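## Task

r1 begins in the laboratory and r2 in the reception; the connecting door is locked but a service window is open. Get the single sample tube from the reception fully seated in the green rack on the lab bench, with the rack still on that bench at the end. A tube touching the floor means failure. Release the tube and move the robot away afterward. A robot that falls over or is left tilted means failure. Anything held in place only by a robot at the end does not count.

## Robot and tools

Robots: r1 and r2 are identical Hello Robot Stretch 3 units. Each has a two-wheel differential base (0.33 m long, 0.34 m wide, with a passive omni wheel at the rear), a lift on a vertical mast, and one telescoping arm pointing out of the robot's RIGHT side. The arm ends in a wrist (yaw, pitch, roll) and a gripper. The base cannot move sideways, so you move the gripper forward or back by driving. A turn on the spot pivots 0.05 m behind the front edge. With the arm retracted and the wrist folded, a turn sweeps a 0.28 m radius; an unfolded, level gripper reaches beyond that. The likely plan is for r2 to pick up a tube and reach it through the service window, and for r1 to take it and place it in the rack.

Frames: the base frame has its origin on the floor midway between the drive wheels, with x forward, y left and z up. hand_pose is given in this frame, at the point where the closed fingertips meet. The odometry frame is the base frame at the start of the scene. Every robot reports in its own frames, so only images, lidar_m, wrist_depth_mm and head_depth_mm show where the robots are relative to each other.

execute_actions(actions, cameras): actions is a list holding exactly one action, or empty to just read state and images. The action is an object keyed by "r1" and/or "r2". Each robot entry may contain:
- base: exactly one of {"translate_m": d}, a relative straight drive from the base's last reported position, metres, -1 to 1, forward positive; or {"rotate_rad": d}, a relative turn on the spot, radians, -3.2 to 3.2, left (CCW) positive.
- joints: absolute targets, by name, for that robot's own joints. lift_m 0 to 1.1 (arm height). arm_m 0 to 0.52 (extension). wrist_yaw_rad -1.345 to 4.42 (0 is along the arm, positive swings toward the front, 3.0 is folded over the base). wrist_pitch_rad -1.57 to 0.451 (0 is level, negative tips the fingers down). wrist_roll_rad -2.911 to 2.911. gripper_m -0.089 to 0.179 (larger is wider; the real fingertip gap is 0.007 to 0.025 less; below 0.007 it is shut). head_pan_rad -3.953 to 1.73 (0 forward, positive left, -1.57 looks along the arm). head_tilt_rad -1.53 to 0.419 (negative looks down).
- contact_limits: {"arm_m": effort %, 1 to 100}. The arm motion stops with contact_stop when that effort is reached. Lower values are gentler, but too low stops at once.
All motions in an action start together. No action lasts more than 15 s. An unknown key or an out-of-range value rejects the whole call. Anything left out of an action may keep pushing toward its old target. cameras lists names from r1_/r2_ head_camera, nav_camera and wrist_camera, or "all"; leaving it out or passing null means all, and [] means none. Once a result reports a stop, the later calls in that same reply do not run.

wait(seconds 0 to 10) lets time pass without new commands and returns the state and images. zoom_image(camera, region [x0,y0,x1,y1] in pixels, at most 504x504) enlarges the latest image from that camera. finished_scene(scene) ends scene 1 or 2 for good and reports success; the goal has to still hold at that moment.

Result lines. base_status and joint_status tell how each motion ended. done: reached the target (for the base, the wheels turned the full amount even if they slipped). off_target: stopped short and may still be pushing. contact_stop, time_out, torque_fault: the target is dropped. After a contact_stop the arm or lift goes slack until you command it again. on_its_own covers joints this call did not command; "held at" there is a target, not a position. motor_effort gives percent of maximum, positive toward higher joint values, with the peak in brackets; the readings are biased and noisy. lidar_m has 12 sectors of 30 degrees in metres, the first straight ahead and counting counter-clockwise; it looks along a plane 0.17 m above the floor and sees the other robot but nothing transparent. wrist_depth_mm (45 to 1000) and head_depth_mm (280 to 4000) are 7x7 grids of median depths; "-" means no reading. base_odometry comes from the wheels; turned_by_wheels and turned_by_imu give the turn since the last result; base_tilt is in degrees, with an offset of up to about 4.

Speed: the base goes fast (0.30 m/s) only when stowed, meaning lift_m below 0.30, arm_m below 0.03 and wrist_yaw_rad above 2.54; otherwise it is limited to 0.10 m/s.

Gripper: to grip, command a value below the object's width. To release, command at least 0.02 above the value where the fingers touched it. The reading does not confirm a grasp, so check with the cameras.

Safety. Fold or unfold the wrist only with lift_m between 0.32 and 0.95, pitch at -0.4 and roll near 0. With yaw below -0.4, keep pitch at -0.5 or lower. Robots must never press against each other, since one pressing contact ends the run; a base already touching the other robot presses hard with any further drive. Do not push the arm into something solid with the gripper higher than about 0.45 m, and do not drive while holding or hooking anything fixed, because either can tip the robot. If base_tilt shows a lean, reverse the last move in small steps, pull the gripper free, and lower lift_m to about 0.2. Wrist servos switch off for 10 s after prolonged strain. Never drop a tube, let it hit the floor, or slam it. Loose objects may sometimes get nudged.

Each tool is called after "Call:" as name([rows], argument=value, ...), one row to a line, values as JSON.

## Session

I'll start by looking at the current state of both robots.

Call:
execute_actions(actions=[])

Scene clock: 0.00 s.
r1.base_odometry: x=+0.000 y=+0.000 heading=+0.000 (m, m, rad; r1's odometry frame)
r1.turned_by_wheels: +0.000 (rad since the last result)
r1.turned_by_imu: +0.000 (rad since the last result)
r1.base_tilt: forward=-0.6 right=+0.5 (deg)
r1.lidar_m: 1.20 1.35 1.41 1.97 3.45 1.04 1.53 3.02 1.17 0.87 0.84 0.87
r1.head_depth_mm: 1054 1060 1061 1064 1074 1081 1084 / 1210 1216 1223 1231 1234 1241 1251 / 1481 1495 1508 1509 1510 1527 1548 / 1459 1459 1471 1476 1474 1483 1493 / 1381 1384 1395 1397 1398 1403 1409 / 1312 1305 1315 1318 1326 1332 1332 / 1244 1246 1249 1261 1262 1267 1274
r1.base_status: not commanded
r1.joint_positions: lift_m=+0.389 arm_m=+0.000 wrist_yaw_rad=+3.060 wrist_pitch_rad=-0.592 wrist_roll_rad=+0.009 gripper_m=+0.037 head_pan_rad=+0.007 head_tilt_rad=-0.019
r1.joint_status: not commanded
r1.motor_effort: left_wheel=+0 right_wheel=-1 lift_m=+33 arm_m=+0 wrist_yaw_rad=+0 wrist_pitch_rad=+4 wrist_roll_rad=+0 gripper_m=+0 head_pan_rad=+0 head_tilt_rad=+1 (%)
r1.hand_pose: x=-0.0050 y=+0.0537 z=+0.3650 quat_wxyz=(+0.235, +0.687, +0.178, +0.665) (m; r1's base frame)
r1.wrist_depth_mm: - - - - - - - / - - - - - - - / 916 898 896 895 882 881 883 / 744 749 745 737 742 747 737 / 627 635 638 635 630 627 620 / 547 554 - 563 558 546 551 / 492 - - - 474 485 485
r2.base_odometry: x=+0.000 y=+0.000 heading=+0.000 (m, m, rad; r2's odometry frame)
r2.turned_by_wheels: +0.000 (rad since the last result)
r2.turned_by_imu: +0.000 (rad since the last result)
r2.base_tilt: forward=+1.6 right=+1.0 (deg)
r2.lidar_m: 1.97 1.28 1.25 2.29 2.01 1.07 0.90 0.89 1.03 1.05 1.04 1.20
r2.head_depth_mm: 1700 1401 1647 - - 1517 1593 / 1907 1936 1861 1997 1976 1842 1884 / 1992 2465 2426 2385 2348 2334 2216 / 2004 2904 3178 3148 3013 2954 2330 / 2045 3116 3995 3988 3991 3414 2303 / 2041 3166 3828 3821 3937 3408 2275 / 2073 3193 3685 3768 3759 3387 2265
r2.base_status: not commanded
r2.joint_positions: lift_m=+0.497 arm_m=+0.002 wrist_yaw_rad=+3.120 wrist_pitch_rad=-0.532 wrist_roll_rad=-0.007 gripper_m=+0.037 head_pan_rad=-0.005 head_tilt_rad=+0.001
r2.joint_status: not commanded
r2.motor_effort: left_wheel=+1 right_wheel=+0 lift_m=+36 arm_m=-1 wrist_yaw_rad=+0 wrist_pitch_rad=+6 wrist_roll_rad=+0 gripper_m=+0 head_pan_rad=+0 head_tilt_rad=+2 (%)
r2.hand_pose: x=-0.0168 y=+0.0615 z=+0.4852 quat_wxyz=(+0.193, +0.681, +0.180, +0.683) (m; r2's base frame)
r2.wrist_depth_mm: - - - - - - - / - - - - - - - / 975 - - - - - - / 852 846 - 935 933 988 995 / 736 738 - 801 781 824 818 / 644 651 - 680 716 703 732 / 577 592 - 612 624 634 637
pictures: r1_head_camera (sideways: a quarter turn clockwise sets it upright), r1_nav_camera (sideways: a quarter turn counterclockwise sets it upright), r1_wrist_camera, r2_head_camera (sideways: a quarter turn clockwise sets it upright), r2_nav_camera (sideways: a quarter turn counterclockwise sets it upright), r2_wrist_camera
Images, in order (width x height): r1_head_camera 896x504, r1_nav_camera 672x504, r1_wrist_camera 644x364, r2_head_camera 896x504, r2_nav_camera 672x504, r2_wrist_camera 644x364.

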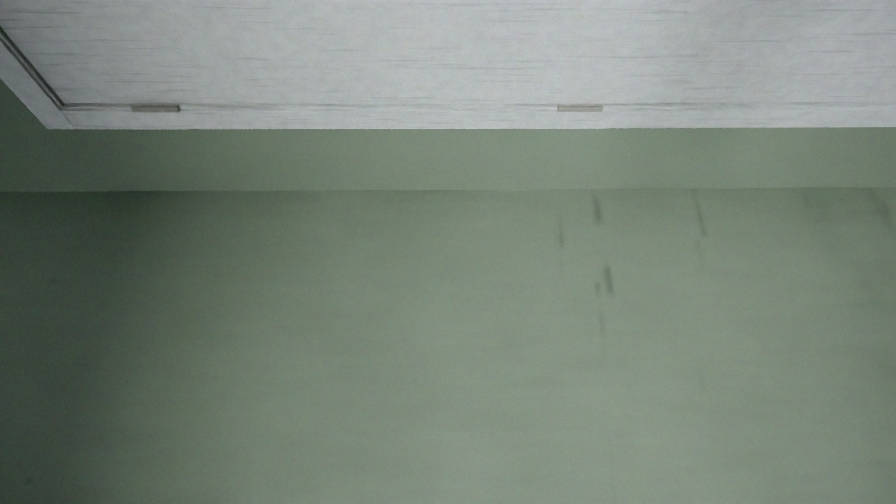

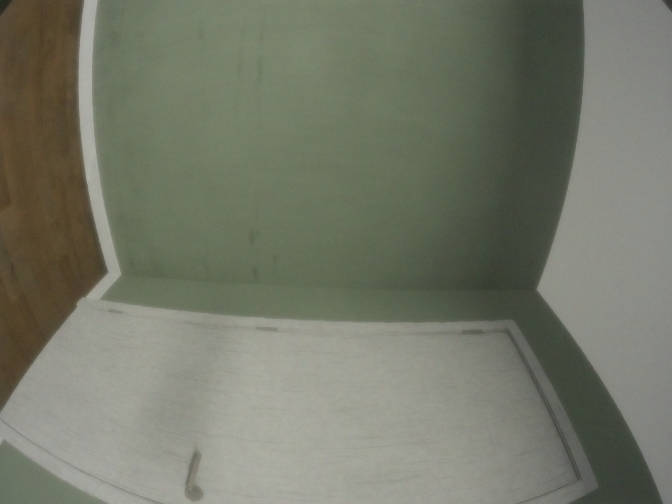

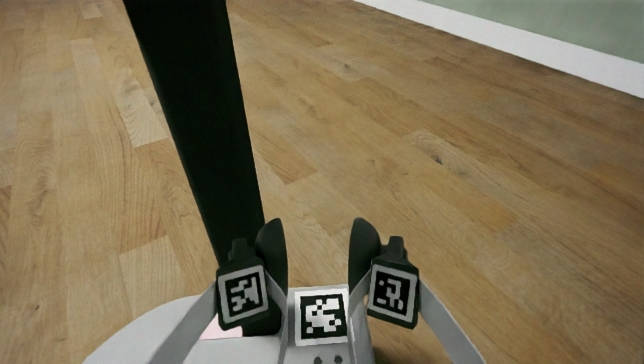

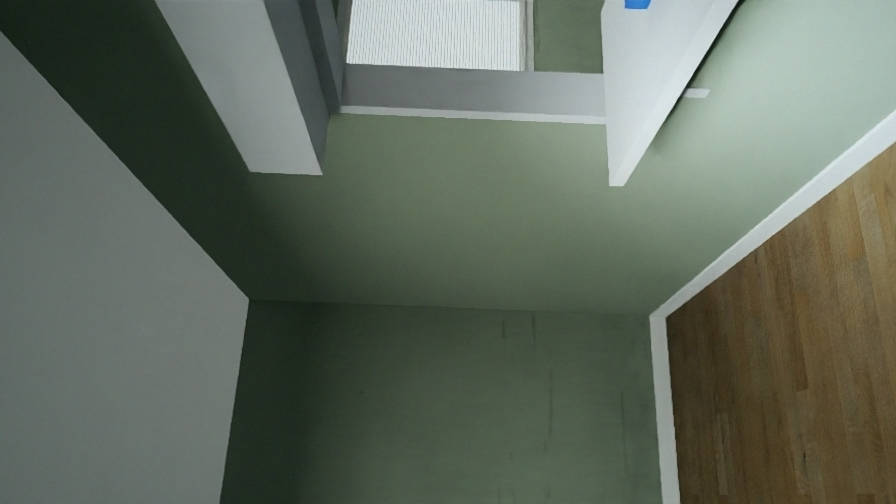

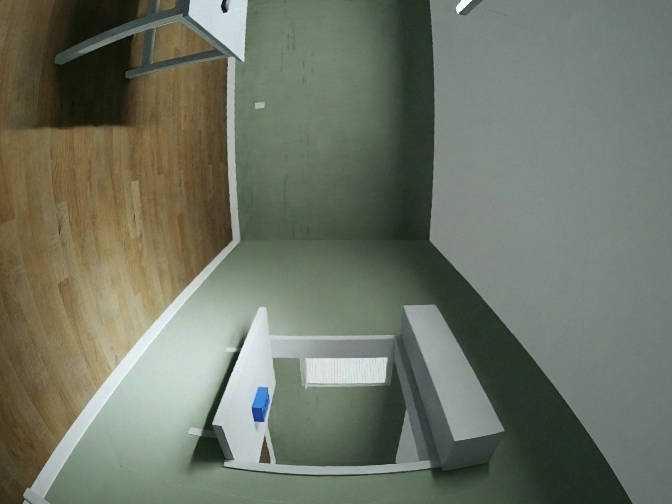

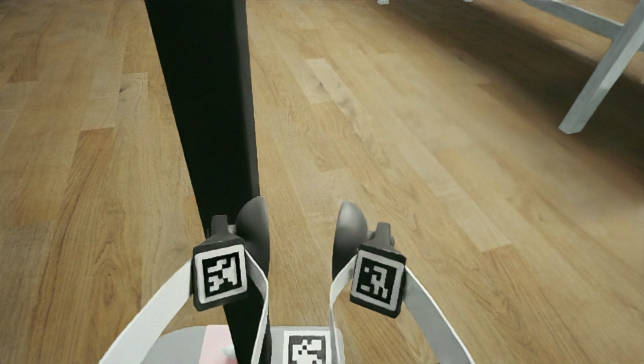

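Call:
execute_actions([
  {"r1": {"joints": {"head_pan_rad": -2.2, "head_tilt_rad": -0.4}}, "r2": {"joints": {"head_pan_rad": 0.9, "head_tilt_rad": -0.45}}},
], cameras=["r1_head_camera", "r1_nav_camera", "r2_head_camera", "r2_nav_camera"])

Scene clock: 4.83 s.
r1.base_odometry: x=+0.000 y=+0.000 heading=+0.000 (m, m, rad; r1's odometry frame)
r1.turned_by_wheels: +0.000 (rad since the last result)
r1.turned_by_imu: +0.000 (rad since the last result)
r1.base_tilt: forward=-0.6 right=+0.5 (deg)
r1.lidar_m: 1.20 1.35 1.41 1.97 3.47 1.04 1.54 3.02 1.17 0.87 0.84 0.86
r1.head_depth_mm: 2816 3001 3202 3276 2212 1662 1343 / 2561 2890 3236 3077 2235 1675 1349 / 1952 2104 2297 2530 2227 1673 1352 / 1566 1662 1794 1902 2028 1681 1353 / 1312 1394 1503 1316 1652 1636 1354 / 1353 3954 - 1133 1366 1449 1359 / 3813 - - 1088 1137 1228 1268
r1.base_status: not commanded
r1.joint_positions: lift_m=+0.389 arm_m=+0.000 wrist_yaw_rad=+3.060 wrist_pitch_rad=-0.592 wrist_roll_rad=+0.009 gripper_m=+0.037 head_pan_rad=-2.193 head_tilt_rad=-0.395
r1.joint_status: all done
r1.motor_effort: left_wheel=+0(0) right_wheel=-1(0) lift_m=+34(33) arm_m=+1(0) wrist_yaw_rad=+0(1) wrist_pitch_rad=+4(3) wrist_roll_rad=+0(0) gripper_m=+1(1) head_pan_rad=-3(35) head_tilt_rad=-2(31) (%)
r1.hand_pose: x=-0.0050 y=+0.0537 z=+0.3650 quat_wxyz=(+0.235, +0.687, +0.178, +0.665) (m; r1's base frame)
r1.wrist_depth_mm: - - - - - - - / - - - - - - - / 907 906 888 894 887 883 900 / 751 738 738 727 738 730 743 / 630 630 637 629 630 627 635 / 550 555 - 566 561 547 543 / 490 - - - 473 484 484
r2.base_odometry: x=+0.000 y=+0.000 heading=+0.000 (m, m, rad; r2's odometry frame)
r2.turned_by_wheels: +0.000 (rad since the last result)
r2.turned_by_imu: +0.001 (rad since the last result)
r2.base_tilt: forward=+1.7 right=+1.1 (deg)
r2.lidar_m: 1.97 1.28 1.25 2.29 2.01 1.07 0.90 0.89 1.04 1.04 1.04 1.20
r2.head_depth_mm: 3408 3618 3910 3164 2233 1719 1406 / 3648 3875 - 2812 2135 1718 1406 / 3806 - - 2644 2176 1697 1395 / - - 2043 1429 1987 1627 1382 / - - 2006 2544 2165 1668 1369 / - - 1854 2660 2126 1656 1364 / 3714 - 1906 2768 2105 1643 1351
r2.base_status: not commanded
r2.joint_positions: lift_m=+0.497 arm_m=+0.002 wrist_yaw_rad=+3.120 wrist_pitch_rad=-0.532 wrist_roll_rad=-0.007 gripper_m=+0.037 head_pan_rad=+0.893 head_tilt_rad=-0.444
r2.joint_status: all done
r2.motor_effort: left_wheel=+1(0) right_wheel=+0(0) lift_m=+35(35) arm_m=-1(1) wrist_yaw_rad=+0(0) wrist_pitch_rad=+6(6) wrist_roll_rad=+0(0) gripper_m=+0(1) head_pan_rad=+3(28) head_tilt_rad=-2(21) (%)
r2.hand_pose: x=-0.0168 y=+0.0615 z=+0.4852 quat_wxyz=(+0.193, +0.681, +0.180, +0.683) (m; r2's base frame)
r2.wrist_depth_mm: - - - - - - - / - - - - - - - / 991 - - - - - - / 849 870 - 909 929 986 - / 726 745 - 761 795 813 830 / 659 655 - 656 725 709 728 / 575 585 - 633 619 623 640
pictures: r1_head_camera (sideways: a quarter turn clockwise sets it upright), r1_nav_camera (sideways: a quarter turn counterclockwise sets it upright), r2_head_camera (sideways: a quarter turn clockwise sets it upright), r2_nav_camera (sideways: a quarter turn counterclockwise sets it upright)
camera_calibration (this result's frames):
r1_head_camera: T_world_to_cam=[[0.238528, 0.318828, -0.917307, 1.21381], [0.829126, -0.558651, 0.0214277, -0.030191], [-0.505623, -0.765674, -0.397603, 0.477792], [0, 0, 0, 1]] pos_world=[-0.0229114, -0.0380285, 1.30405]
r1_nav_camera: T_world_to_cam=[[-0.202301, -0.323918, 0.924203, -1.1606], [-0.82722, 0.561656, 0.0157789, 0.0425406], [-0.524195, -0.761328, -0.381575, 0.459747], [0, 0, 0, 1]] pos_world=[0.0413963, -0.0498157, 1.24739]
r2_head_camera: T_world_to_cam=[[-0.232678, -0.37877, -0.895765, 1.1826], [-0.772679, 0.63133, -0.0662493, 0.0929736], [0.590617, 0.676724, -0.439564, 0.522896], [0, 0, 0, 1]] pos_world=[0.0381716, 0.035379, 1.29534]
r2_nav_camera: T_world_to_cam=[[0.281373, 0.324094, 0.903212, -1.13596], [0.759727, -0.650234, -0.00335486, 0.0573665], [0.586212, 0.687139, -0.429181, 0.507022], [0, 0, 0, 1]] pos_world=[-0.0211754, 0.0570659, 1.24381]
Images, in order (width x height): r1_head_camera 896x504, r1_nav_camera 672x504, r2_head_camera 896x504, r2_nav_camera 672x504.

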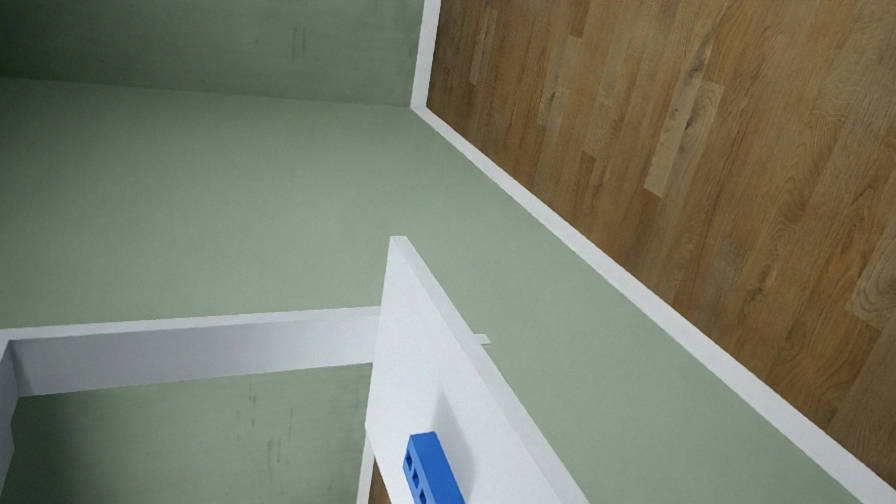

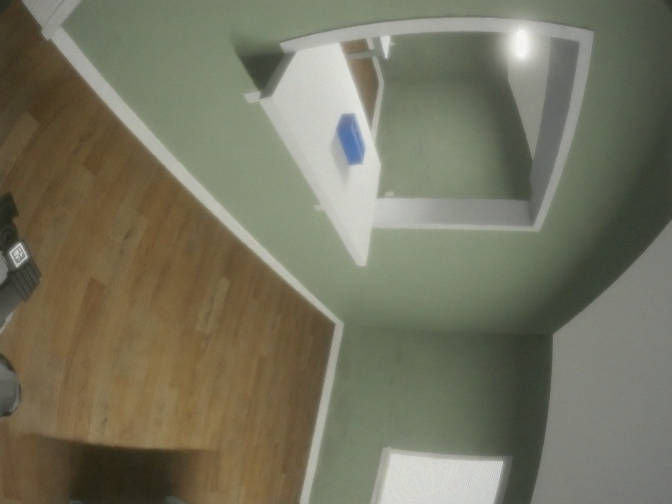

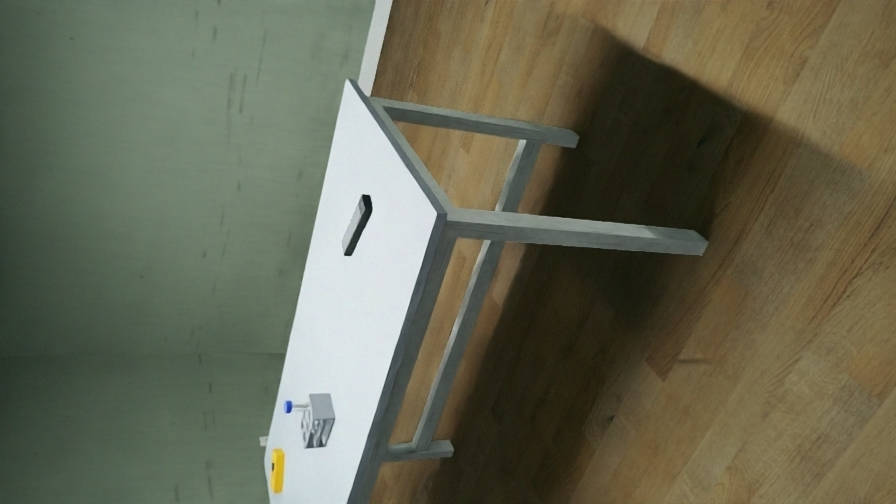

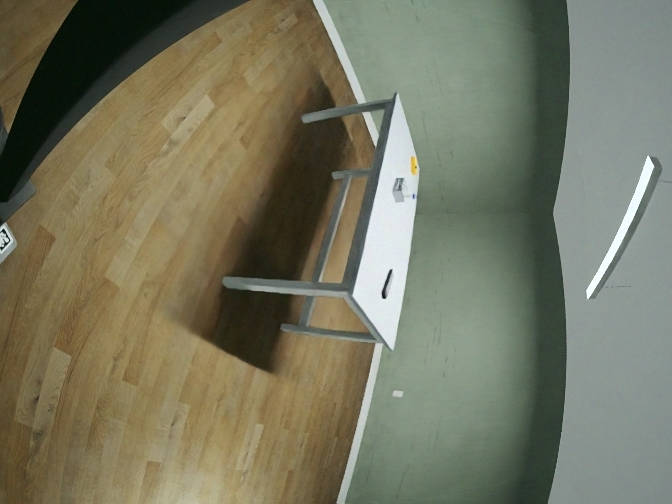

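Call:
zoom_image(camera="r2_head_camera", region=[240, 350, 400, 504])

Call:
execute_actions([
  {"r1": {"joints": {"head_pan_rad": -3.4, "head_tilt_rad": -0.45}}},
], cameras=["r1_head_camera", "r1_nav_camera"])

Region (240, 350, 400, 504) of r2_head_camera's 896x504 image, scaled by 3.150, with more detail than that image has; it fills the top 485 rows of this view, and the rest is white.

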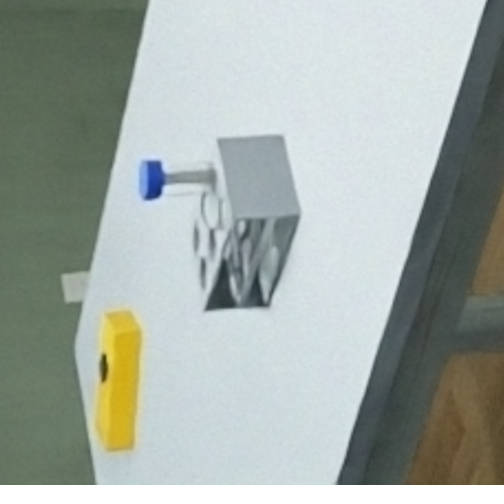

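Scene clock: 11.10 s.
r1.base_odometry: x=+0.000 y=+0.000 heading=+0.000 (m, m, rad; r1's odometry frame)
r1.turned_by_wheels: +0.000 (rad since the last result)
r1.turned_by_imu: +0.000 (rad since the last result)
r1.base_tilt: forward=-0.6 right=+0.5 (deg)
r1.lidar_m: 1.20 1.36 1.41 1.97 3.45 1.04 1.53 3.03 1.17 0.87 0.84 0.86
r1.head_depth_mm: 3313 3541 2089 2482 2070 1588 1300 / 3605 3900 2110 1379 2062 1594 1298 / 3955 - - 1240 1840 1499 1303 / 3827 - - 1413 2021 1605 1304 / 3535 3837 - 1683 1928 1602 1307 / 3287 3524 3758 3010 2106 1619 1308 / 3044 3256 3468 3027 2115 1627 1316
r1.base_status: not commanded
r1.joint_positions: lift_m=+0.389 arm_m=+0.000 wrist_yaw_rad=+3.060 wrist_pitch_rad=-0.592 wrist_roll_rad=+0.009 gripper_m=+0.037 head_pan_rad=-3.393 head_tilt_rad=-0.444
r1.joint_status: all done
r1.motor_effort: left_wheel=+0(0) right_wheel=+0(0) lift_m=+33(33) arm_m=+1(0) wrist_yaw_rad=+0(1) wrist_pitch_rad=+4(4) wrist_roll_rad=+0(0) gripper_m=+0(0) head_pan_rad=-2(38) head_tilt_rad=-3(10) (%)
r1.hand_pose: x=-0.0050 y=+0.0537 z=+0.3650 quat_wxyz=(+0.235, +0.687, +0.178, +0.665) (m; r1's base frame)
r1.wrist_depth_mm: - - - - - - - / - - - - - - - / 884 898 900 901 895 891 902 / 751 742 746 742 739 744 740 / 632 627 632 635 633 630 630 / 555 552 - 560 559 549 548 / 491 - - - 482 491 489
r2.base_odometry: x=+0.000 y=+0.000 heading=+0.000 (m, m, rad; r2's odometry frame)
r2.turned_by_wheels: +0.000 (rad since the last result)
r2.turned_by_imu: +0.001 (rad since the last result)
r2.base_tilt: forward=+1.7 right=+1.0 (deg)
r2.lidar_m: 1.97 1.28 1.25 2.29 2.01 1.07 0.90 0.89 1.04 1.04 1.04 1.20
r2.head_depth_mm: 3436 3677 3858 3154 2239 1715 1411 / 3612 3869 - 2801 2127 1720 1402 / 3798 - - 2608 2181 1702 1389 / - - 2060 1423 2005 1636 1378 / - - 2007 2552 2147 1682 1379 / - - 1850 2698 2137 1660 1369 / 3731 3951 1915 2771 2098 1650 1357
r2.base_status: not commanded
r2.joint_positions: lift_m=+0.497 arm_m=+0.002 wrist_yaw_rad=+3.120 wrist_pitch_rad=-0.532 wrist_roll_rad=-0.007 gripper_m=+0.037 head_pan_rad=+0.893 head_tilt_rad=-0.444
r2.joint_status: not commanded
r2.motor_effort: left_wheel=+0(1) right_wheel=+0(0) lift_m=+35(35) arm_m=-1(1) wrist_yaw_rad=+0(0) wrist_pitch_rad=+5(6) wrist_roll_rad=+0(0) gripper_m=+0(0) head_pan_rad=+2(2) head_tilt_rad=-2(2) (%)
r2.hand_pose: x=-0.0168 y=+0.0615 z=+0.4852 quat_wxyz=(+0.193, +0.681, +0.180, +0.683) (m; r2's base frame)
r2.wrist_depth_mm: - - - - - - - / - - - - - - - / - - - - - - - / 822 844 - 919 904 971 - / 720 752 - 773 816 807 822 / 639 647 - 689 731 705 724 / 575 599 - 622 613 624 647
pictures: r1_head_camera (sideways: a quarter turn clockwise sets it upright), r1_nav_camera (sideways: a quarter turn counterclockwise sets it upright)
camera_calibration (this result's frames):
r1_head_camera: T_world_to_cam=[[0.426929, -0.117905, -0.896566, 1.1856], [-0.221298, -0.974939, 0.022834, -0.0256128], [-0.876789, 0.188659, -0.442322, 0.538249], [0, 0, 0, 1]] pos_world=[-0.039902, 0.0132713, 1.30163]
r1_nav_camera: T_world_to_cam=[[-0.418895, 0.0823859, 0.90429, -1.1333], [0.223008, 0.974709, 0.0145025, 0.0377969], [-0.880224, 0.207739, -0.426673, 0.520605], [0, 0, 0, 1]] pos_world=[-0.0249125, -0.051623, 1.24641]
Images, in order (width x height): r1_head_camera 896x504, r1_nav_camera 672x504.

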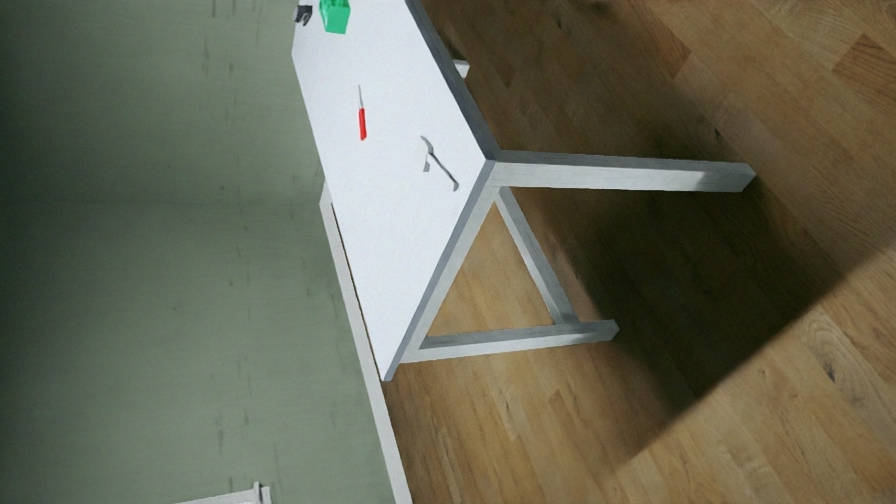

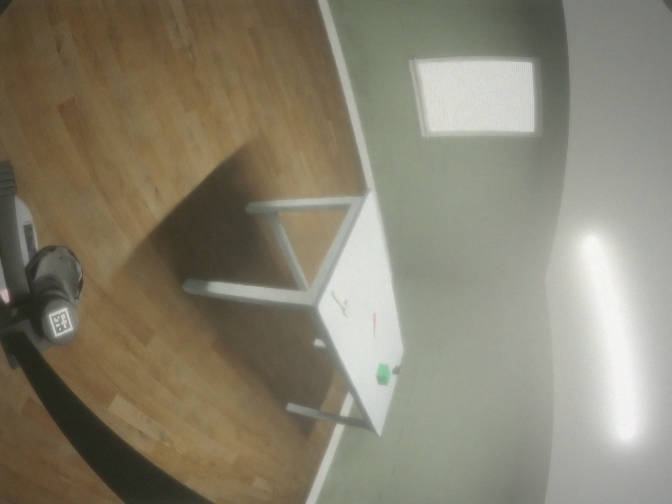

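Call:
execute_actions([
  {"r1": {"base": {"rotate_rad": -0.878}, "joints": {"lift_m": 0.28, "wrist_pitch_rad": -0.4, "head_pan_rad": -2.6, "head_tilt_rad": -0.5}}, "r2": {"base": {"rotate_rad": 1.365}, "joints": {"lift_m": 0.28, "wrist_pitch_rad": -0.4, "head_pan_rad": -0.3, "head_tilt_rad": -0.5}}},
], cameras=[])

Call:
execute_actions([
  {"r1": {"base": {"translate_m": -1.0}}, "r2": {"base": {"translate_m": 1.0}}},
], cameras=["r1_head_camera", "r2_head_camera"])

Scene clock: 118.60 s.
r1.base_odometry: x=+0.000 y=+0.000 heading=-0.878 (m, m, rad; r1's odometry frame)
r1.turned_by_wheels: -0.878 (rad since the last result)
r1.turned_by_imu: -0.897 (rad since the last result)
r1.base_tilt: forward=-0.6 right=+0.5 (deg)
r1.lidar_m: 0.84 0.92 1.36 1.36 1.51 2.41 2.32 1.05 1.53 1.97 1.03 0.85
r1.head_depth_mm: 3118 3359 1896 2661 1935 1532 1257 / 3371 3622 1767 2524 1941 1527 1260 / 3682 3947 1771 1329 1880 1486 1262 / 3968 - 1803 1257 1819 1501 1258 / 3837 - - 2334 1931 1539 1272 / 3502 3748 3913 2349 1889 1540 1275 / 3237 3428 3567 2741 1991 1552 1274
r1.base_status: done
r1.joint_positions: lift_m=+0.280 arm_m=+0.000 wrist_yaw_rad=+3.060 wrist_pitch_rad=-0.421 wrist_roll_rad=+0.009 gripper_m=+0.037 head_pan_rad=-2.607 head_tilt_rad=-0.494
r1.joint_status: all done
r1.motor_effort: left_wheel=+2(8) right_wheel=-3(9) lift_m=+29(30) arm_m=+0(0) wrist_yaw_rad=+1(1) wrist_pitch_rad=+6(6) wrist_roll_rad=+0(0) gripper_m=+0(1) head_pan_rad=+3(38) head_tilt_rad=-3(12) (%)
r1.hand_pose: x=-0.0030 y=+0.0784 z=+0.2921 quat_wxyz=(+0.177, +0.700, +0.119, +0.682) (m; r1's base frame)
r1.wrist_depth_mm: - - - - - - - / - - - - - - - / - - - - - - - / 771 777 774 764 758 747 762 / 620 623 - 609 610 608 613 / 516 517 - 508 529 508 505 / 450 - - - 426 436 435
r2.base_odometry: x=+0.000 y=+0.000 heading=+1.365 (m, m, rad; r2's odometry frame)
r2.turned_by_wheels: +1.365 (rad since the last result)
r2.turned_by_imu: +1.342 (rad since the last result)
r2.base_tilt: forward=+1.6 right=+1.0 (deg)
r2.lidar_m: 2.29 3.21 1.30 0.93 0.89 0.95 1.08 1.04 1.10 1.52 3.80 1.25
r2.head_depth_mm: 3704 3911 1829 2589 2078 1643 1364 / 3946 - 1789 1380 1931 1623 1351 / - - 1756 2456 2053 1624 1346 / - - 1717 2638 2025 1605 1332 / 3875 - 1893 2698 2018 1598 1328 / 3532 3774 2141 2681 1990 1586 1318 / 3217 3457 2374 2546 1982 1575 1312
r2.base_status: done
r2.joint_positions: lift_m=+0.280 arm_m=+0.002 wrist_yaw_rad=+3.120 wrist_pitch_rad=-0.419 wrist_roll_rad=-0.007 gripper_m=+0.037 head_pan_rad=-0.293 head_tilt_rad=-0.494
r2.joint_status: all done
r2.motor_effort: left_wheel=-2(5) right_wheel=+3(9) lift_m=+33(33) arm_m=-2(1) wrist_yaw_rad=+0(0) wrist_pitch_rad=+9(7) wrist_roll_rad=+0(0) gripper_m=+0(0) head_pan_rad=-4(31) head_tilt_rad=-2(6) (%)
r2.hand_pose: x=-0.0165 y=+0.0771 z=+0.2925 quat_wxyz=(+0.154, +0.690, +0.141, +0.693) (m; r2's base frame)
r2.wrist_depth_mm: 680 769 967 - - - - / 759 828 - - - - - / 752 810 849 858 910 953 974 / 622 646 679 690 724 727 748 / 529 546 - 583 615 598 629 / 471 - - - 523 518 524 / - - - - 435 454 452
pictures: none
No camera images: the call's "cameras" was empty. Leave "cameras" out to get every camera's image.

Scene clock: 123.70 s.
r1.base_odometry: x=-0.639 y=+0.769 heading=-0.878 (m, m, rad; r1's odometry frame)
r1.turned_by_wheels: +0.000 (rad since the last result)
r1.turned_by_imu: +0.000 (rad since the last result)
r1.base_tilt: forward=-0.6 right=+0.5 (deg)
r1.lidar_m: 1.83 1.87 1.55 1.54 1.71 2.48 1.32 1.37 1.13 0.51 2.22 1.84
r1.head_depth_mm: 2212 2401 2563 1403 1789 1513 1251 / 2390 2581 2751 1167 1946 1523 1256 / 2591 2824 2974 1108 1807 1527 1260 / 2817 3111 3194 1062 879 1536 1265 / 3115 3480 3736 1123 813 1489 1269 / 3281 3554 3763 1129 816 703 1272 / 3031 3240 3462 1137 820 642 1277
r1.base_status: done
r1.joint_positions: lift_m=+0.280 arm_m=+0.000 wrist_yaw_rad=+3.060 wrist_pitch_rad=-0.421 wrist_roll_rad=+0.009 gripper_m=+0.037 head_pan_rad=-2.607 head_tilt_rad=-0.495
r1.joint_status: not commanded
r1.motor_effort: left_wheel=+3(7) right_wheel=-3(10) lift_m=+29(29) arm_m=+0(1) wrist_yaw_rad=+0(1) wrist_pitch_rad=+6(6) wrist_roll_rad=+0(0) gripper_m=+0(1) head_pan_rad=+4(4) head_tilt_rad=-3(4) (%)
r1.hand_pose: x=-0.0030 y=+0.0784 z=+0.2922 quat_wxyz=(+0.177, +0.700, +0.119, +0.682) (m; r1's base frame)
r1.wrist_depth_mm: - - - - - - - / - - - - - - - / - - - - - - - / 777 763 771 764 759 755 768 / 624 619 - 614 609 602 610 / 513 517 - 514 528 505 512 / 447 - - - 424 438 436
r2.base_odometry: x=+0.205 y=+0.979 heading=+1.365 (m, m, rad; r2's odometry frame)
r2.turned_by_wheels: +0.000 (rad since the last result)
r2.turned_by_imu: +0.008 (rad since the last result)
r2.base_tilt: forward=+1.6 right=+1.0 (deg)
r2.lidar_m: 1.29 2.37 1.97 1.45 1.40 1.45 1.97 1.91 2.00 0.66 1.27 1.32
r2.head_depth_mm: 3221 3389 3606 1164 852 1511 1368 / 3489 3672 3827 1029 849 1586 1350 / 3346 3769 3885 1079 902 1631 1342 / 3041 3377 1712 1118 1828 1613 1334 / 2742 3019 3077 1108 2001 1595 1336 / 2519 2755 2873 1217 1990 1580 1321 / 2340 2493 2669 1418 1771 1574 1314
r2.base_status: done
r2.joint_positions: lift_m=+0.280 arm_m=+0.002 wrist_yaw_rad=+3.120 wrist_pitch_rad=-0.419 wrist_roll_rad=-0.007 gripper_m=+0.037 head_pan_rad=-0.293 head_tilt_rad=-0.495
r2.joint_status: not commanded
r2.motor_effort: left_wheel=-2(5) right_wheel=+3(10) lift_m=+33(33) arm_m=-1(2) wrist_yaw_rad=+0(0) wrist_pitch_rad=+9(9) wrist_roll_rad=+0(0) gripper_m=+0(1) head_pan_rad=-2(3) head_tilt_rad=-1(2) (%)
r2.hand_pose: x=-0.0165 y=+0.0771 z=+0.2925 quat_wxyz=(+0.154, +0.690, +0.141, +0.693) (m; r2's base frame)
r2.wrist_depth_mm: - - - - - - - / - - - - - - - / 788 813 852 831 907 958 996 / 637 657 697 701 720 729 758 / 534 554 - 582 595 607 625 / 473 - - - 524 505 519 / - - - - 428 454 456
pictures: r1_head_camera (sideways: a quarter turn clockwise sets it upright), r2_head_camera (sideways: a quarter turn clockwise sets it upright)
camera_calibration (this result's frames):
r1_head_camera: T_world_to_cam=[[0.423546, 0.241439, -0.873107, 1.15502], [0.532293, -0.846214, 0.0242143, -0.0320051], [-0.732989, -0.475005, -0.486926, 0.595412], [0, 0, 0, 1]] pos_world=[-0.0357363, -0.0231258, 1.29915]
r2_head_camera: T_world_to_cam=[[-0.481333, 0.0863412, -0.872275, 1.15348], [0.291711, 0.954191, -0.0665202, 0.0868292], [0.826573, -0.28647, -0.48447, 0.579889], [0, 0, 0, 1]] pos_world=[0.0505559, -0.0163231, 1.29286]
Images, in order (width x height): r1_head_camera 896x504, r2_head_camera 896x504.

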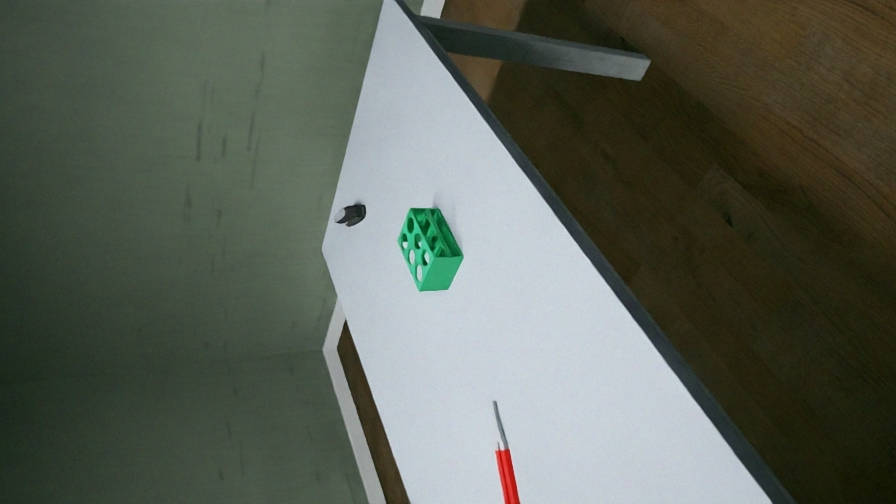

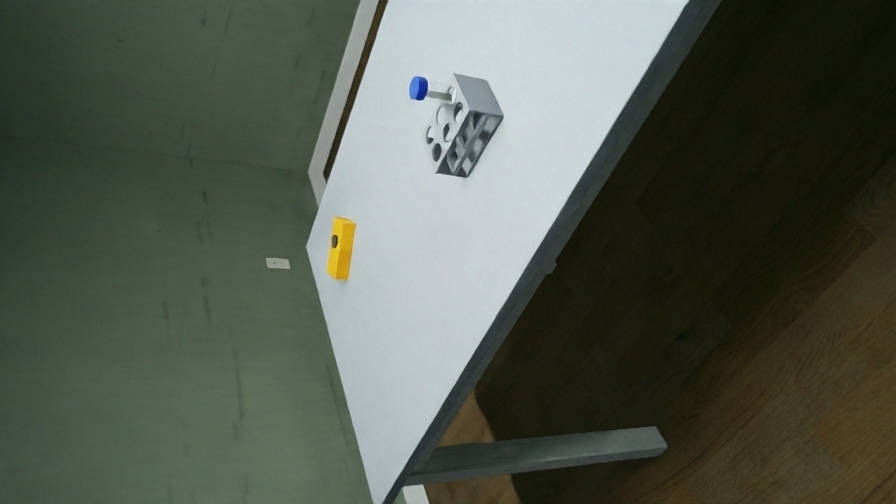

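Call:
zoom_image(camera="r1_head_camera", region=[370, 190, 490, 310])

Region (370, 190, 490, 310) of r1_head_camera's 896x504 image, scaled by 4.200, with more detail than that image has.

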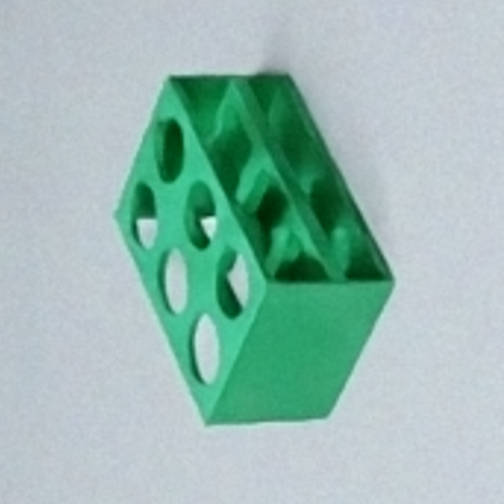

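Call:
execute_actions([
  {"r1": {"base": {"translate_m": -0.731}}, "r2": {"base": {"translate_m": 0.552}}},
], cameras=[])

Call:
execute_actions([
  {"r1": {"base": {"rotate_rad": -0.23}, "joints": {"lift_m": 0.78, "head_pan_rad": -1.57, "head_tilt_rad": -0.8}}, "r2": {"base": {"rotate_rad": 0.513}, "joints": {"lift_m": 0.833, "head_pan_rad": -1.57, "head_tilt_rad": -0.8}}},
], cameras=[])

Call:
execute_actions([
  {"r1": {"joints": {"wrist_yaw_rad": 0.0}}, "r2": {"joints": {"wrist_yaw_rad": 0.0}}},
], cameras=["r1_head_camera", "r1_wrist_camera", "r2_head_camera", "r2_wrist_camera"])

Scene clock: 173.97 s.
r1.base_odometry: x=-1.106 y=+1.332 heading=-0.878 (m, m, rad; r1's odometry frame)
r1.turned_by_wheels: +0.000 (rad since the last result)
r1.turned_by_imu: +0.000 (rad since the last result)
r1.base_tilt: forward=-0.6 right=+0.5 (deg)
r1.lidar_m: 2.55 2.04 1.68 1.67 1.86 1.75 1.74 0.62 1.00 0.99 1.11 0.94
r1.head_depth_mm: 1579 1675 1811 1976 1933 1509 1249 / 1691 1822 1977 2167 1932 1524 1252 / 1828 1981 2179 2370 805 890 1169 / 2000 2198 2414 2570 807 675 1261 / 2204 2428 2717 2730 813 635 1211 / 2461 2760 3128 1132 815 639 539 / 2740 3017 3285 1136 818 641 527
r1.base_status: done
r1.joint_positions: lift_m=+0.280 arm_m=+0.000 wrist_yaw_rad=+3.060 wrist_pitch_rad=-0.421 wrist_roll_rad=+0.009 gripper_m=+0.037 head_pan_rad=-2.607 head_tilt_rad=-0.495
r1.joint_status: not commanded
r1.motor_effort: left_wheel=+2(6) right_wheel=-3(10) lift_m=+29(29) arm_m=+0(0) wrist_yaw_rad=+0(1) wrist_pitch_rad=+6(6) wrist_roll_rad=+0(0) gripper_m=+0(0) head_pan_rad=+3(4) head_tilt_rad=-3(3) (%)
r1.hand_pose: x=-0.0030 y=+0.0785 z=+0.2922 quat_wxyz=(+0.177, +0.700, +0.119, +0.682) (m; r1's base frame)
r1.wrist_depth_mm: - - - - - - - / - - - - - - - / - - - - - - - / 774 777 763 768 760 754 753 / 618 612 - 618 611 603 611 / 515 513 - 511 532 514 507 / 450 - - - 427 439 434
r2.base_odometry: x=+0.318 y=+1.519 heading=+1.365 (m, m, rad; r2's odometry frame)
r2.turned_by_wheels: +0.000 (rad since the last result)
r2.turned_by_imu: +0.005 (rad since the last result)
r2.base_tilt: forward=+1.7 right=+1.0 (deg)
r2.lidar_m: 0.75 1.89 1.98 1.73 1.69 1.75 2.42 2.41 0.80 1.03 1.00 1.04
r2.head_depth_mm: 2951 3135 3303 1163 853 676 560 / 3015 3321 3546 1146 848 668 556 / 2650 2924 3294 1132 833 664 565 / 2408 2641 2908 1118 830 660 1272 / 2189 2363 2625 2697 823 693 1327 / 2001 2155 2343 2484 815 1462 1259 / 1839 1977 2149 2320 869 1461 1286
r2.base_status: done
r2.joint_positions: lift_m=+0.280 arm_m=+0.002 wrist_yaw_rad=+3.120 wrist_pitch_rad=-0.419 wrist_roll_rad=-0.007 gripper_m=+0.037 head_pan_rad=-0.293 head_tilt_rad=-0.495
r2.joint_status: not commanded
r2.motor_effort: left_wheel=-1(6) right_wheel=+3(10) lift_m=+33(33) arm_m=-1(2) wrist_yaw_rad=+1(0) wrist_pitch_rad=+9(9) wrist_roll_rad=+0(0) gripper_m=-1(0) head_pan_rad=-3(3) head_tilt_rad=-2(2) (%)
r2.hand_pose: x=-0.0165 y=+0.0772 z=+0.2926 quat_wxyz=(+0.154, +0.690, +0.140, +0.693) (m; r2's base frame)
r2.wrist_depth_mm: - - - - - - - / - - - - - - - / 812 788 885 870 936 953 999 / 642 650 681 690 715 724 758 / 542 537 - 579 594 602 640 / 469 - - - 514 517 530 / - - - - 437 443 449
pictures: none
No camera images: the call's "cameras" was empty. Leave "cameras" out to get every camera's image.

Scene clock: 179.83 s.
r1.base_odometry: x=-1.106 y=+1.332 heading=-1.107 (m, m, rad; r1's odometry frame)
r1.turned_by_wheels: -0.230 (rad since the last result)
r1.turned_by_imu: -0.234 (rad since the last result)
r1.base_tilt: forward=-0.5 right=+0.5 (deg)
r1.lidar_m: 2.55 2.49 1.76 1.67 1.72 1.83 1.74 0.62 1.05 0.99 1.02 0.94
r1.head_depth_mm: 2687 2940 897 719 598 1327 - / 2677 2880 903 722 602 1328 1071 / 2655 2871 916 707 604 1333 - / 2663 2897 919 707 606 1339 1097 / 2658 2923 924 735 610 1309 1105 / 2650 2949 936 741 612 1266 1127 / 2643 2874 940 744 617 1269 1132
r1.base_status: done
r1.joint_positions: lift_m=+0.780 arm_m=+0.000 wrist_yaw_rad=+3.060 wrist_pitch_rad=-0.420 wrist_roll_rad=+0.009 gripper_m=+0.037 head_pan_rad=-1.577 head_tilt_rad=-0.791
r1.joint_status: all done
r1.motor_effort: left_wheel=+2(7) right_wheel=-3(9) lift_m=+37(37) arm_m=+0(0) wrist_yaw_rad=+1(0) wrist_pitch_rad=+6(6) wrist_roll_rad=+0(0) gripper_m=+1(1) head_pan_rad=+4(37) head_tilt_rad=-5(26) (%)
r1.hand_pose: x=-0.0030 y=+0.0785 z=+0.7920 quat_wxyz=(+0.176, +0.700, +0.119, +0.682) (m; r1's base frame)
r1.wrist_depth_mm: - - - - - - - / - - - - - - - / - - - - - - - / - - - - - - - / - - - - - - - / - - - - - - - / 937 963 - 942 918 974 953
r2.base_odometry: x=+0.318 y=+1.519 heading=+1.877 (m, m, rad; r2's odometry frame)
r2.turned_by_wheels: +0.513 (rad since the last result)
r2.turned_by_imu: +0.504 (rad since the last result)
r2.base_tilt: forward=+1.7 right=+1.1 (deg)
r2.lidar_m: 1.89 1.97 1.74 1.67 1.73 2.39 2.41 0.80 1.03 1.00 1.04 0.75
r2.head_depth_mm: 2825 3045 934 754 632 - - / 2809 3000 922 745 636 - 1139 / 2803 2940 911 741 622 - 1149 / 2802 2895 900 706 617 - - / 2819 2865 888 703 613 - 1138 / 2816 2814 882 721 609 1325 1132 / 2841 2772 870 714 605 1293 1145
r2.base_status: done
r2.joint_positions: lift_m=+0.833 arm_m=+0.002 wrist_yaw_rad=+3.120 wrist_pitch_rad=-0.419 wrist_roll_rad=-0.007 gripper_m=+0.037 head_pan_rad=-1.563 head_tilt_rad=-0.790
r2.joint_status: all done
r2.motor_effort: left_wheel=-1(5) right_wheel=+3(9) lift_m=+39(39) arm_m=-1(2) wrist_yaw_rad=+1(0) wrist_pitch_rad=+9(10) wrist_roll_rad=+0(0) gripper_m=+0(0) head_pan_rad=-3(29) head_tilt_rad=-3(20) (%)
r2.hand_pose: x=-0.0165 y=+0.0772 z=+0.8454 quat_wxyz=(+0.154, +0.690, +0.140, +0.693) (m; r2's base frame)
r2.wrist_depth_mm: - - - - - - - / - - - - - - - / - - - - - - - / - - - - - - - / - - - - - - - / - - - - - - - / 972 944 995 - - - -
pictures: none
No camera images: the call's "cameras" was empty. Leave "cameras" out to get every camera's image.

Scene clock: 182.40 s.
r1.base_odometry: x=-1.106 y=+1.332 heading=-1.107 (m, m, rad; r1's odometry frame)
r1.turned_by_wheels: +0.000 (rad since the last result)
r1.turned_by_imu: +0.000 (rad since the last result)
r1.base_tilt: forward=-0.6 right=+0.4 (deg)
r1.lidar_m: 2.55 2.48 1.76 1.67 1.72 1.84 1.74 0.62 1.05 0.99 1.02 0.93
r1.head_depth_mm: 2712 2911 898 719 598 1326 - / 2661 2906 905 722 601 1324 - / 2649 2865 912 705 633 - - / 2653 2887 920 709 623 1271 1118 / 2681 2932 924 734 610 1277 1120 / 2619 2908 931 738 612 1262 1123 / 2620 2890 939 743 616 1267 1129
r1.base_status: not commanded
r1.joint_positions: lift_m=+0.780 arm_m=+0.000 wrist_yaw_rad=+0.003 wrist_pitch_rad=-0.420 wrist_roll_rad=+0.009 gripper_m=+0.037 head_pan_rad=-1.577 head_tilt_rad=-0.791
r1.joint_status: all done
r1.motor_effort: left_wheel=+2(2) right_wheel=-3(3) lift_m=+37(37) arm_m=+0(0) wrist_yaw_rad=-2(3) wrist_pitch_rad=+5(6) wrist_roll_rad=+0(0) gripper_m=+0(1) head_pan_rad=+3(2) head_tilt_rad=-4(6) (%)
r1.hand_pose: x=-0.0209 y=-0.3690 z=+0.7920 quat_wxyz=(+0.689, +0.148, -0.694, -0.147) (m; r1's base frame)
r1.wrist_depth_mm: - - - - - - - / 599 591 576 347 571 507 558 / 385 388 357 329 375 375 372 / 289 287 285 285 284 281 280 / 229 229 235 228 226 225 223 / 191 190 193 189 194 187 186 / 162 163 157 161 157 161 159
r2.base_odometry: x=+0.318 y=+1.519 heading=+1.877 (m, m, rad; r2's odometry frame)
r2.turned_by_wheels: +0.000 (rad since the last result)
r2.turned_by_imu: +0.000 (rad since the last result)
r2.base_tilt: forward=+1.7 right=+1.0 (deg)
r2.lidar_m: 1.89 1.97 1.74 1.67 1.74 2.39 2.40 0.81 1.03 1.00 1.04 0.75
r2.head_depth_mm: 2803 3025 935 753 632 - - / 2796 3007 923 748 634 - - / 2816 2947 913 739 637 - - / 2816 2916 902 708 - - - / 2822 2845 892 703 613 1290 1157 / 2841 2835 882 718 608 1307 1153 / 2843 2785 871 714 605 1297 1144
r2.base_status: not commanded
r2.joint_positions: lift_m=+0.833 arm_m=+0.002 wrist_yaw_rad=+0.003 wrist_pitch_rad=-0.419 wrist_roll_rad=-0.007 gripper_m=+0.037 head_pan_rad=-1.563 head_tilt_rad=-0.790
r2.joint_status: all done
r2.motor_effort: left_wheel=-2(2) right_wheel=+3(3) lift_m=+39(39) arm_m=-2(1) wrist_yaw_rad=-2(1) wrist_pitch_rad=+9(9) wrist_roll_rad=+0(0) gripper_m=+0(0) head_pan_rad=-2(2) head_tilt_rad=-3(3) (%)
r2.hand_pose: x=-0.0209 y=-0.3714 z=+0.8454 quat_wxyz=(+0.695, +0.149, -0.689, -0.146) (m; r2's base frame)
r2.wrist_depth_mm: 697 760 - - - - - / 506 516 555 571 606 653 690 / 381 391 364 359 441 463 489 / 309 319 328 332 349 363 370 / 259 264 282 278 294 297 304 / 224 229 227 239 252 249 258 / 196 201 205 208 212 215 221
pictures: r1_head_camera (sideways: a quarter turn clockwise sets it upright), r1_wrist_camera, r2_head_camera (sideways: a quarter turn clockwise sets it upright), r2_wrist_camera
camera_calibration (this result's frames):
r1_head_camera: T_world_to_cam=[[0.0126569, 0.720639, -0.693195, 0.922995], [0.999446, 0.0122321, 0.0309651, -0.0436329], [0.0307939, -0.693203, -0.720085, 0.894065], [0, 0, 0, 1]] pos_world=[0.00439474, -0.044844, 1.28497]
r1_wrist_camera: T_world_to_cam=[[-0.999917, 0.00808934, -0.0100575, -0.0105971], [0.0128216, 0.533094, -0.845959, 0.90404], [-0.00148167, -0.846017, -0.533153, 0.275104], [0, 0, 0, 1]] pos_world=[-0.0217799, -0.24911, 0.911346]
r2_head_camera: T_world_to_cam=[[-0.0620429, 0.718443, -0.692814, 0.916976], [0.997622, 0.0237609, -0.0646992, 0.080127], [-0.0300208, -0.69518, -0.718208, 0.889183], [0, 0, 0, 1]] pos_world=[0.00364943, -0.0425565, 1.2791]
r2_wrist_camera: T_world_to_cam=[[-0.998236, 0.0128609, 0.0579595, -0.0732105], [-0.0394374, 0.586096, -0.809281, 0.925094], [-0.0443779, -0.810139, -0.584555, 0.353537], [0, 0, 0, 1]] pos_world=[-0.0209088, -0.254838, 0.959566]
Images, in order (width x height): r1_head_camera 896x504, r1_wrist_camera 644x364, r2_head_camera 896x504, r2_wrist_camera 644x364.

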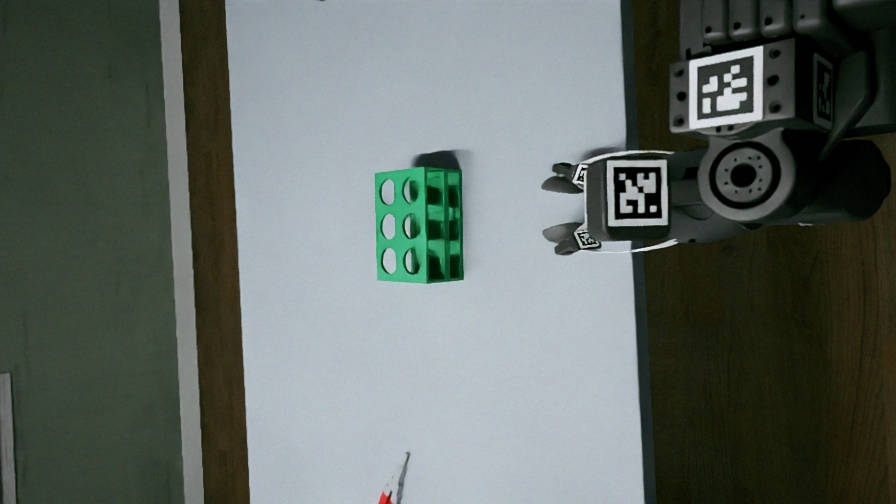

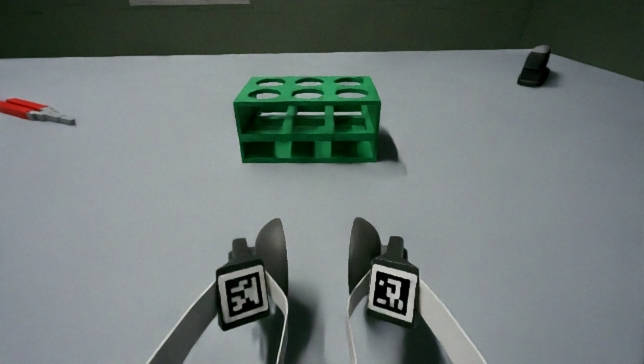

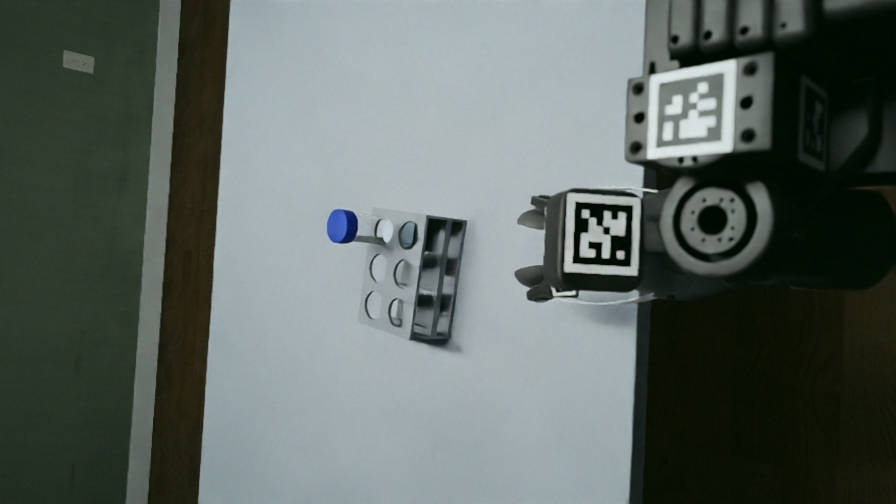

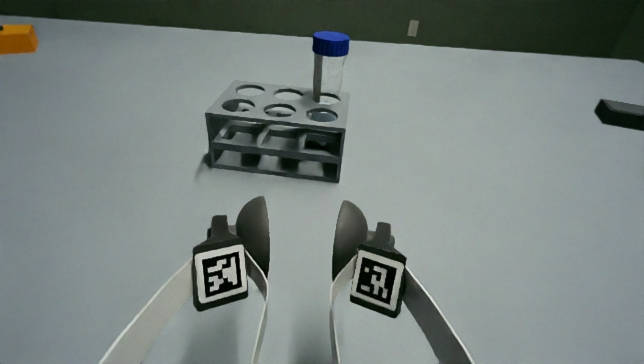

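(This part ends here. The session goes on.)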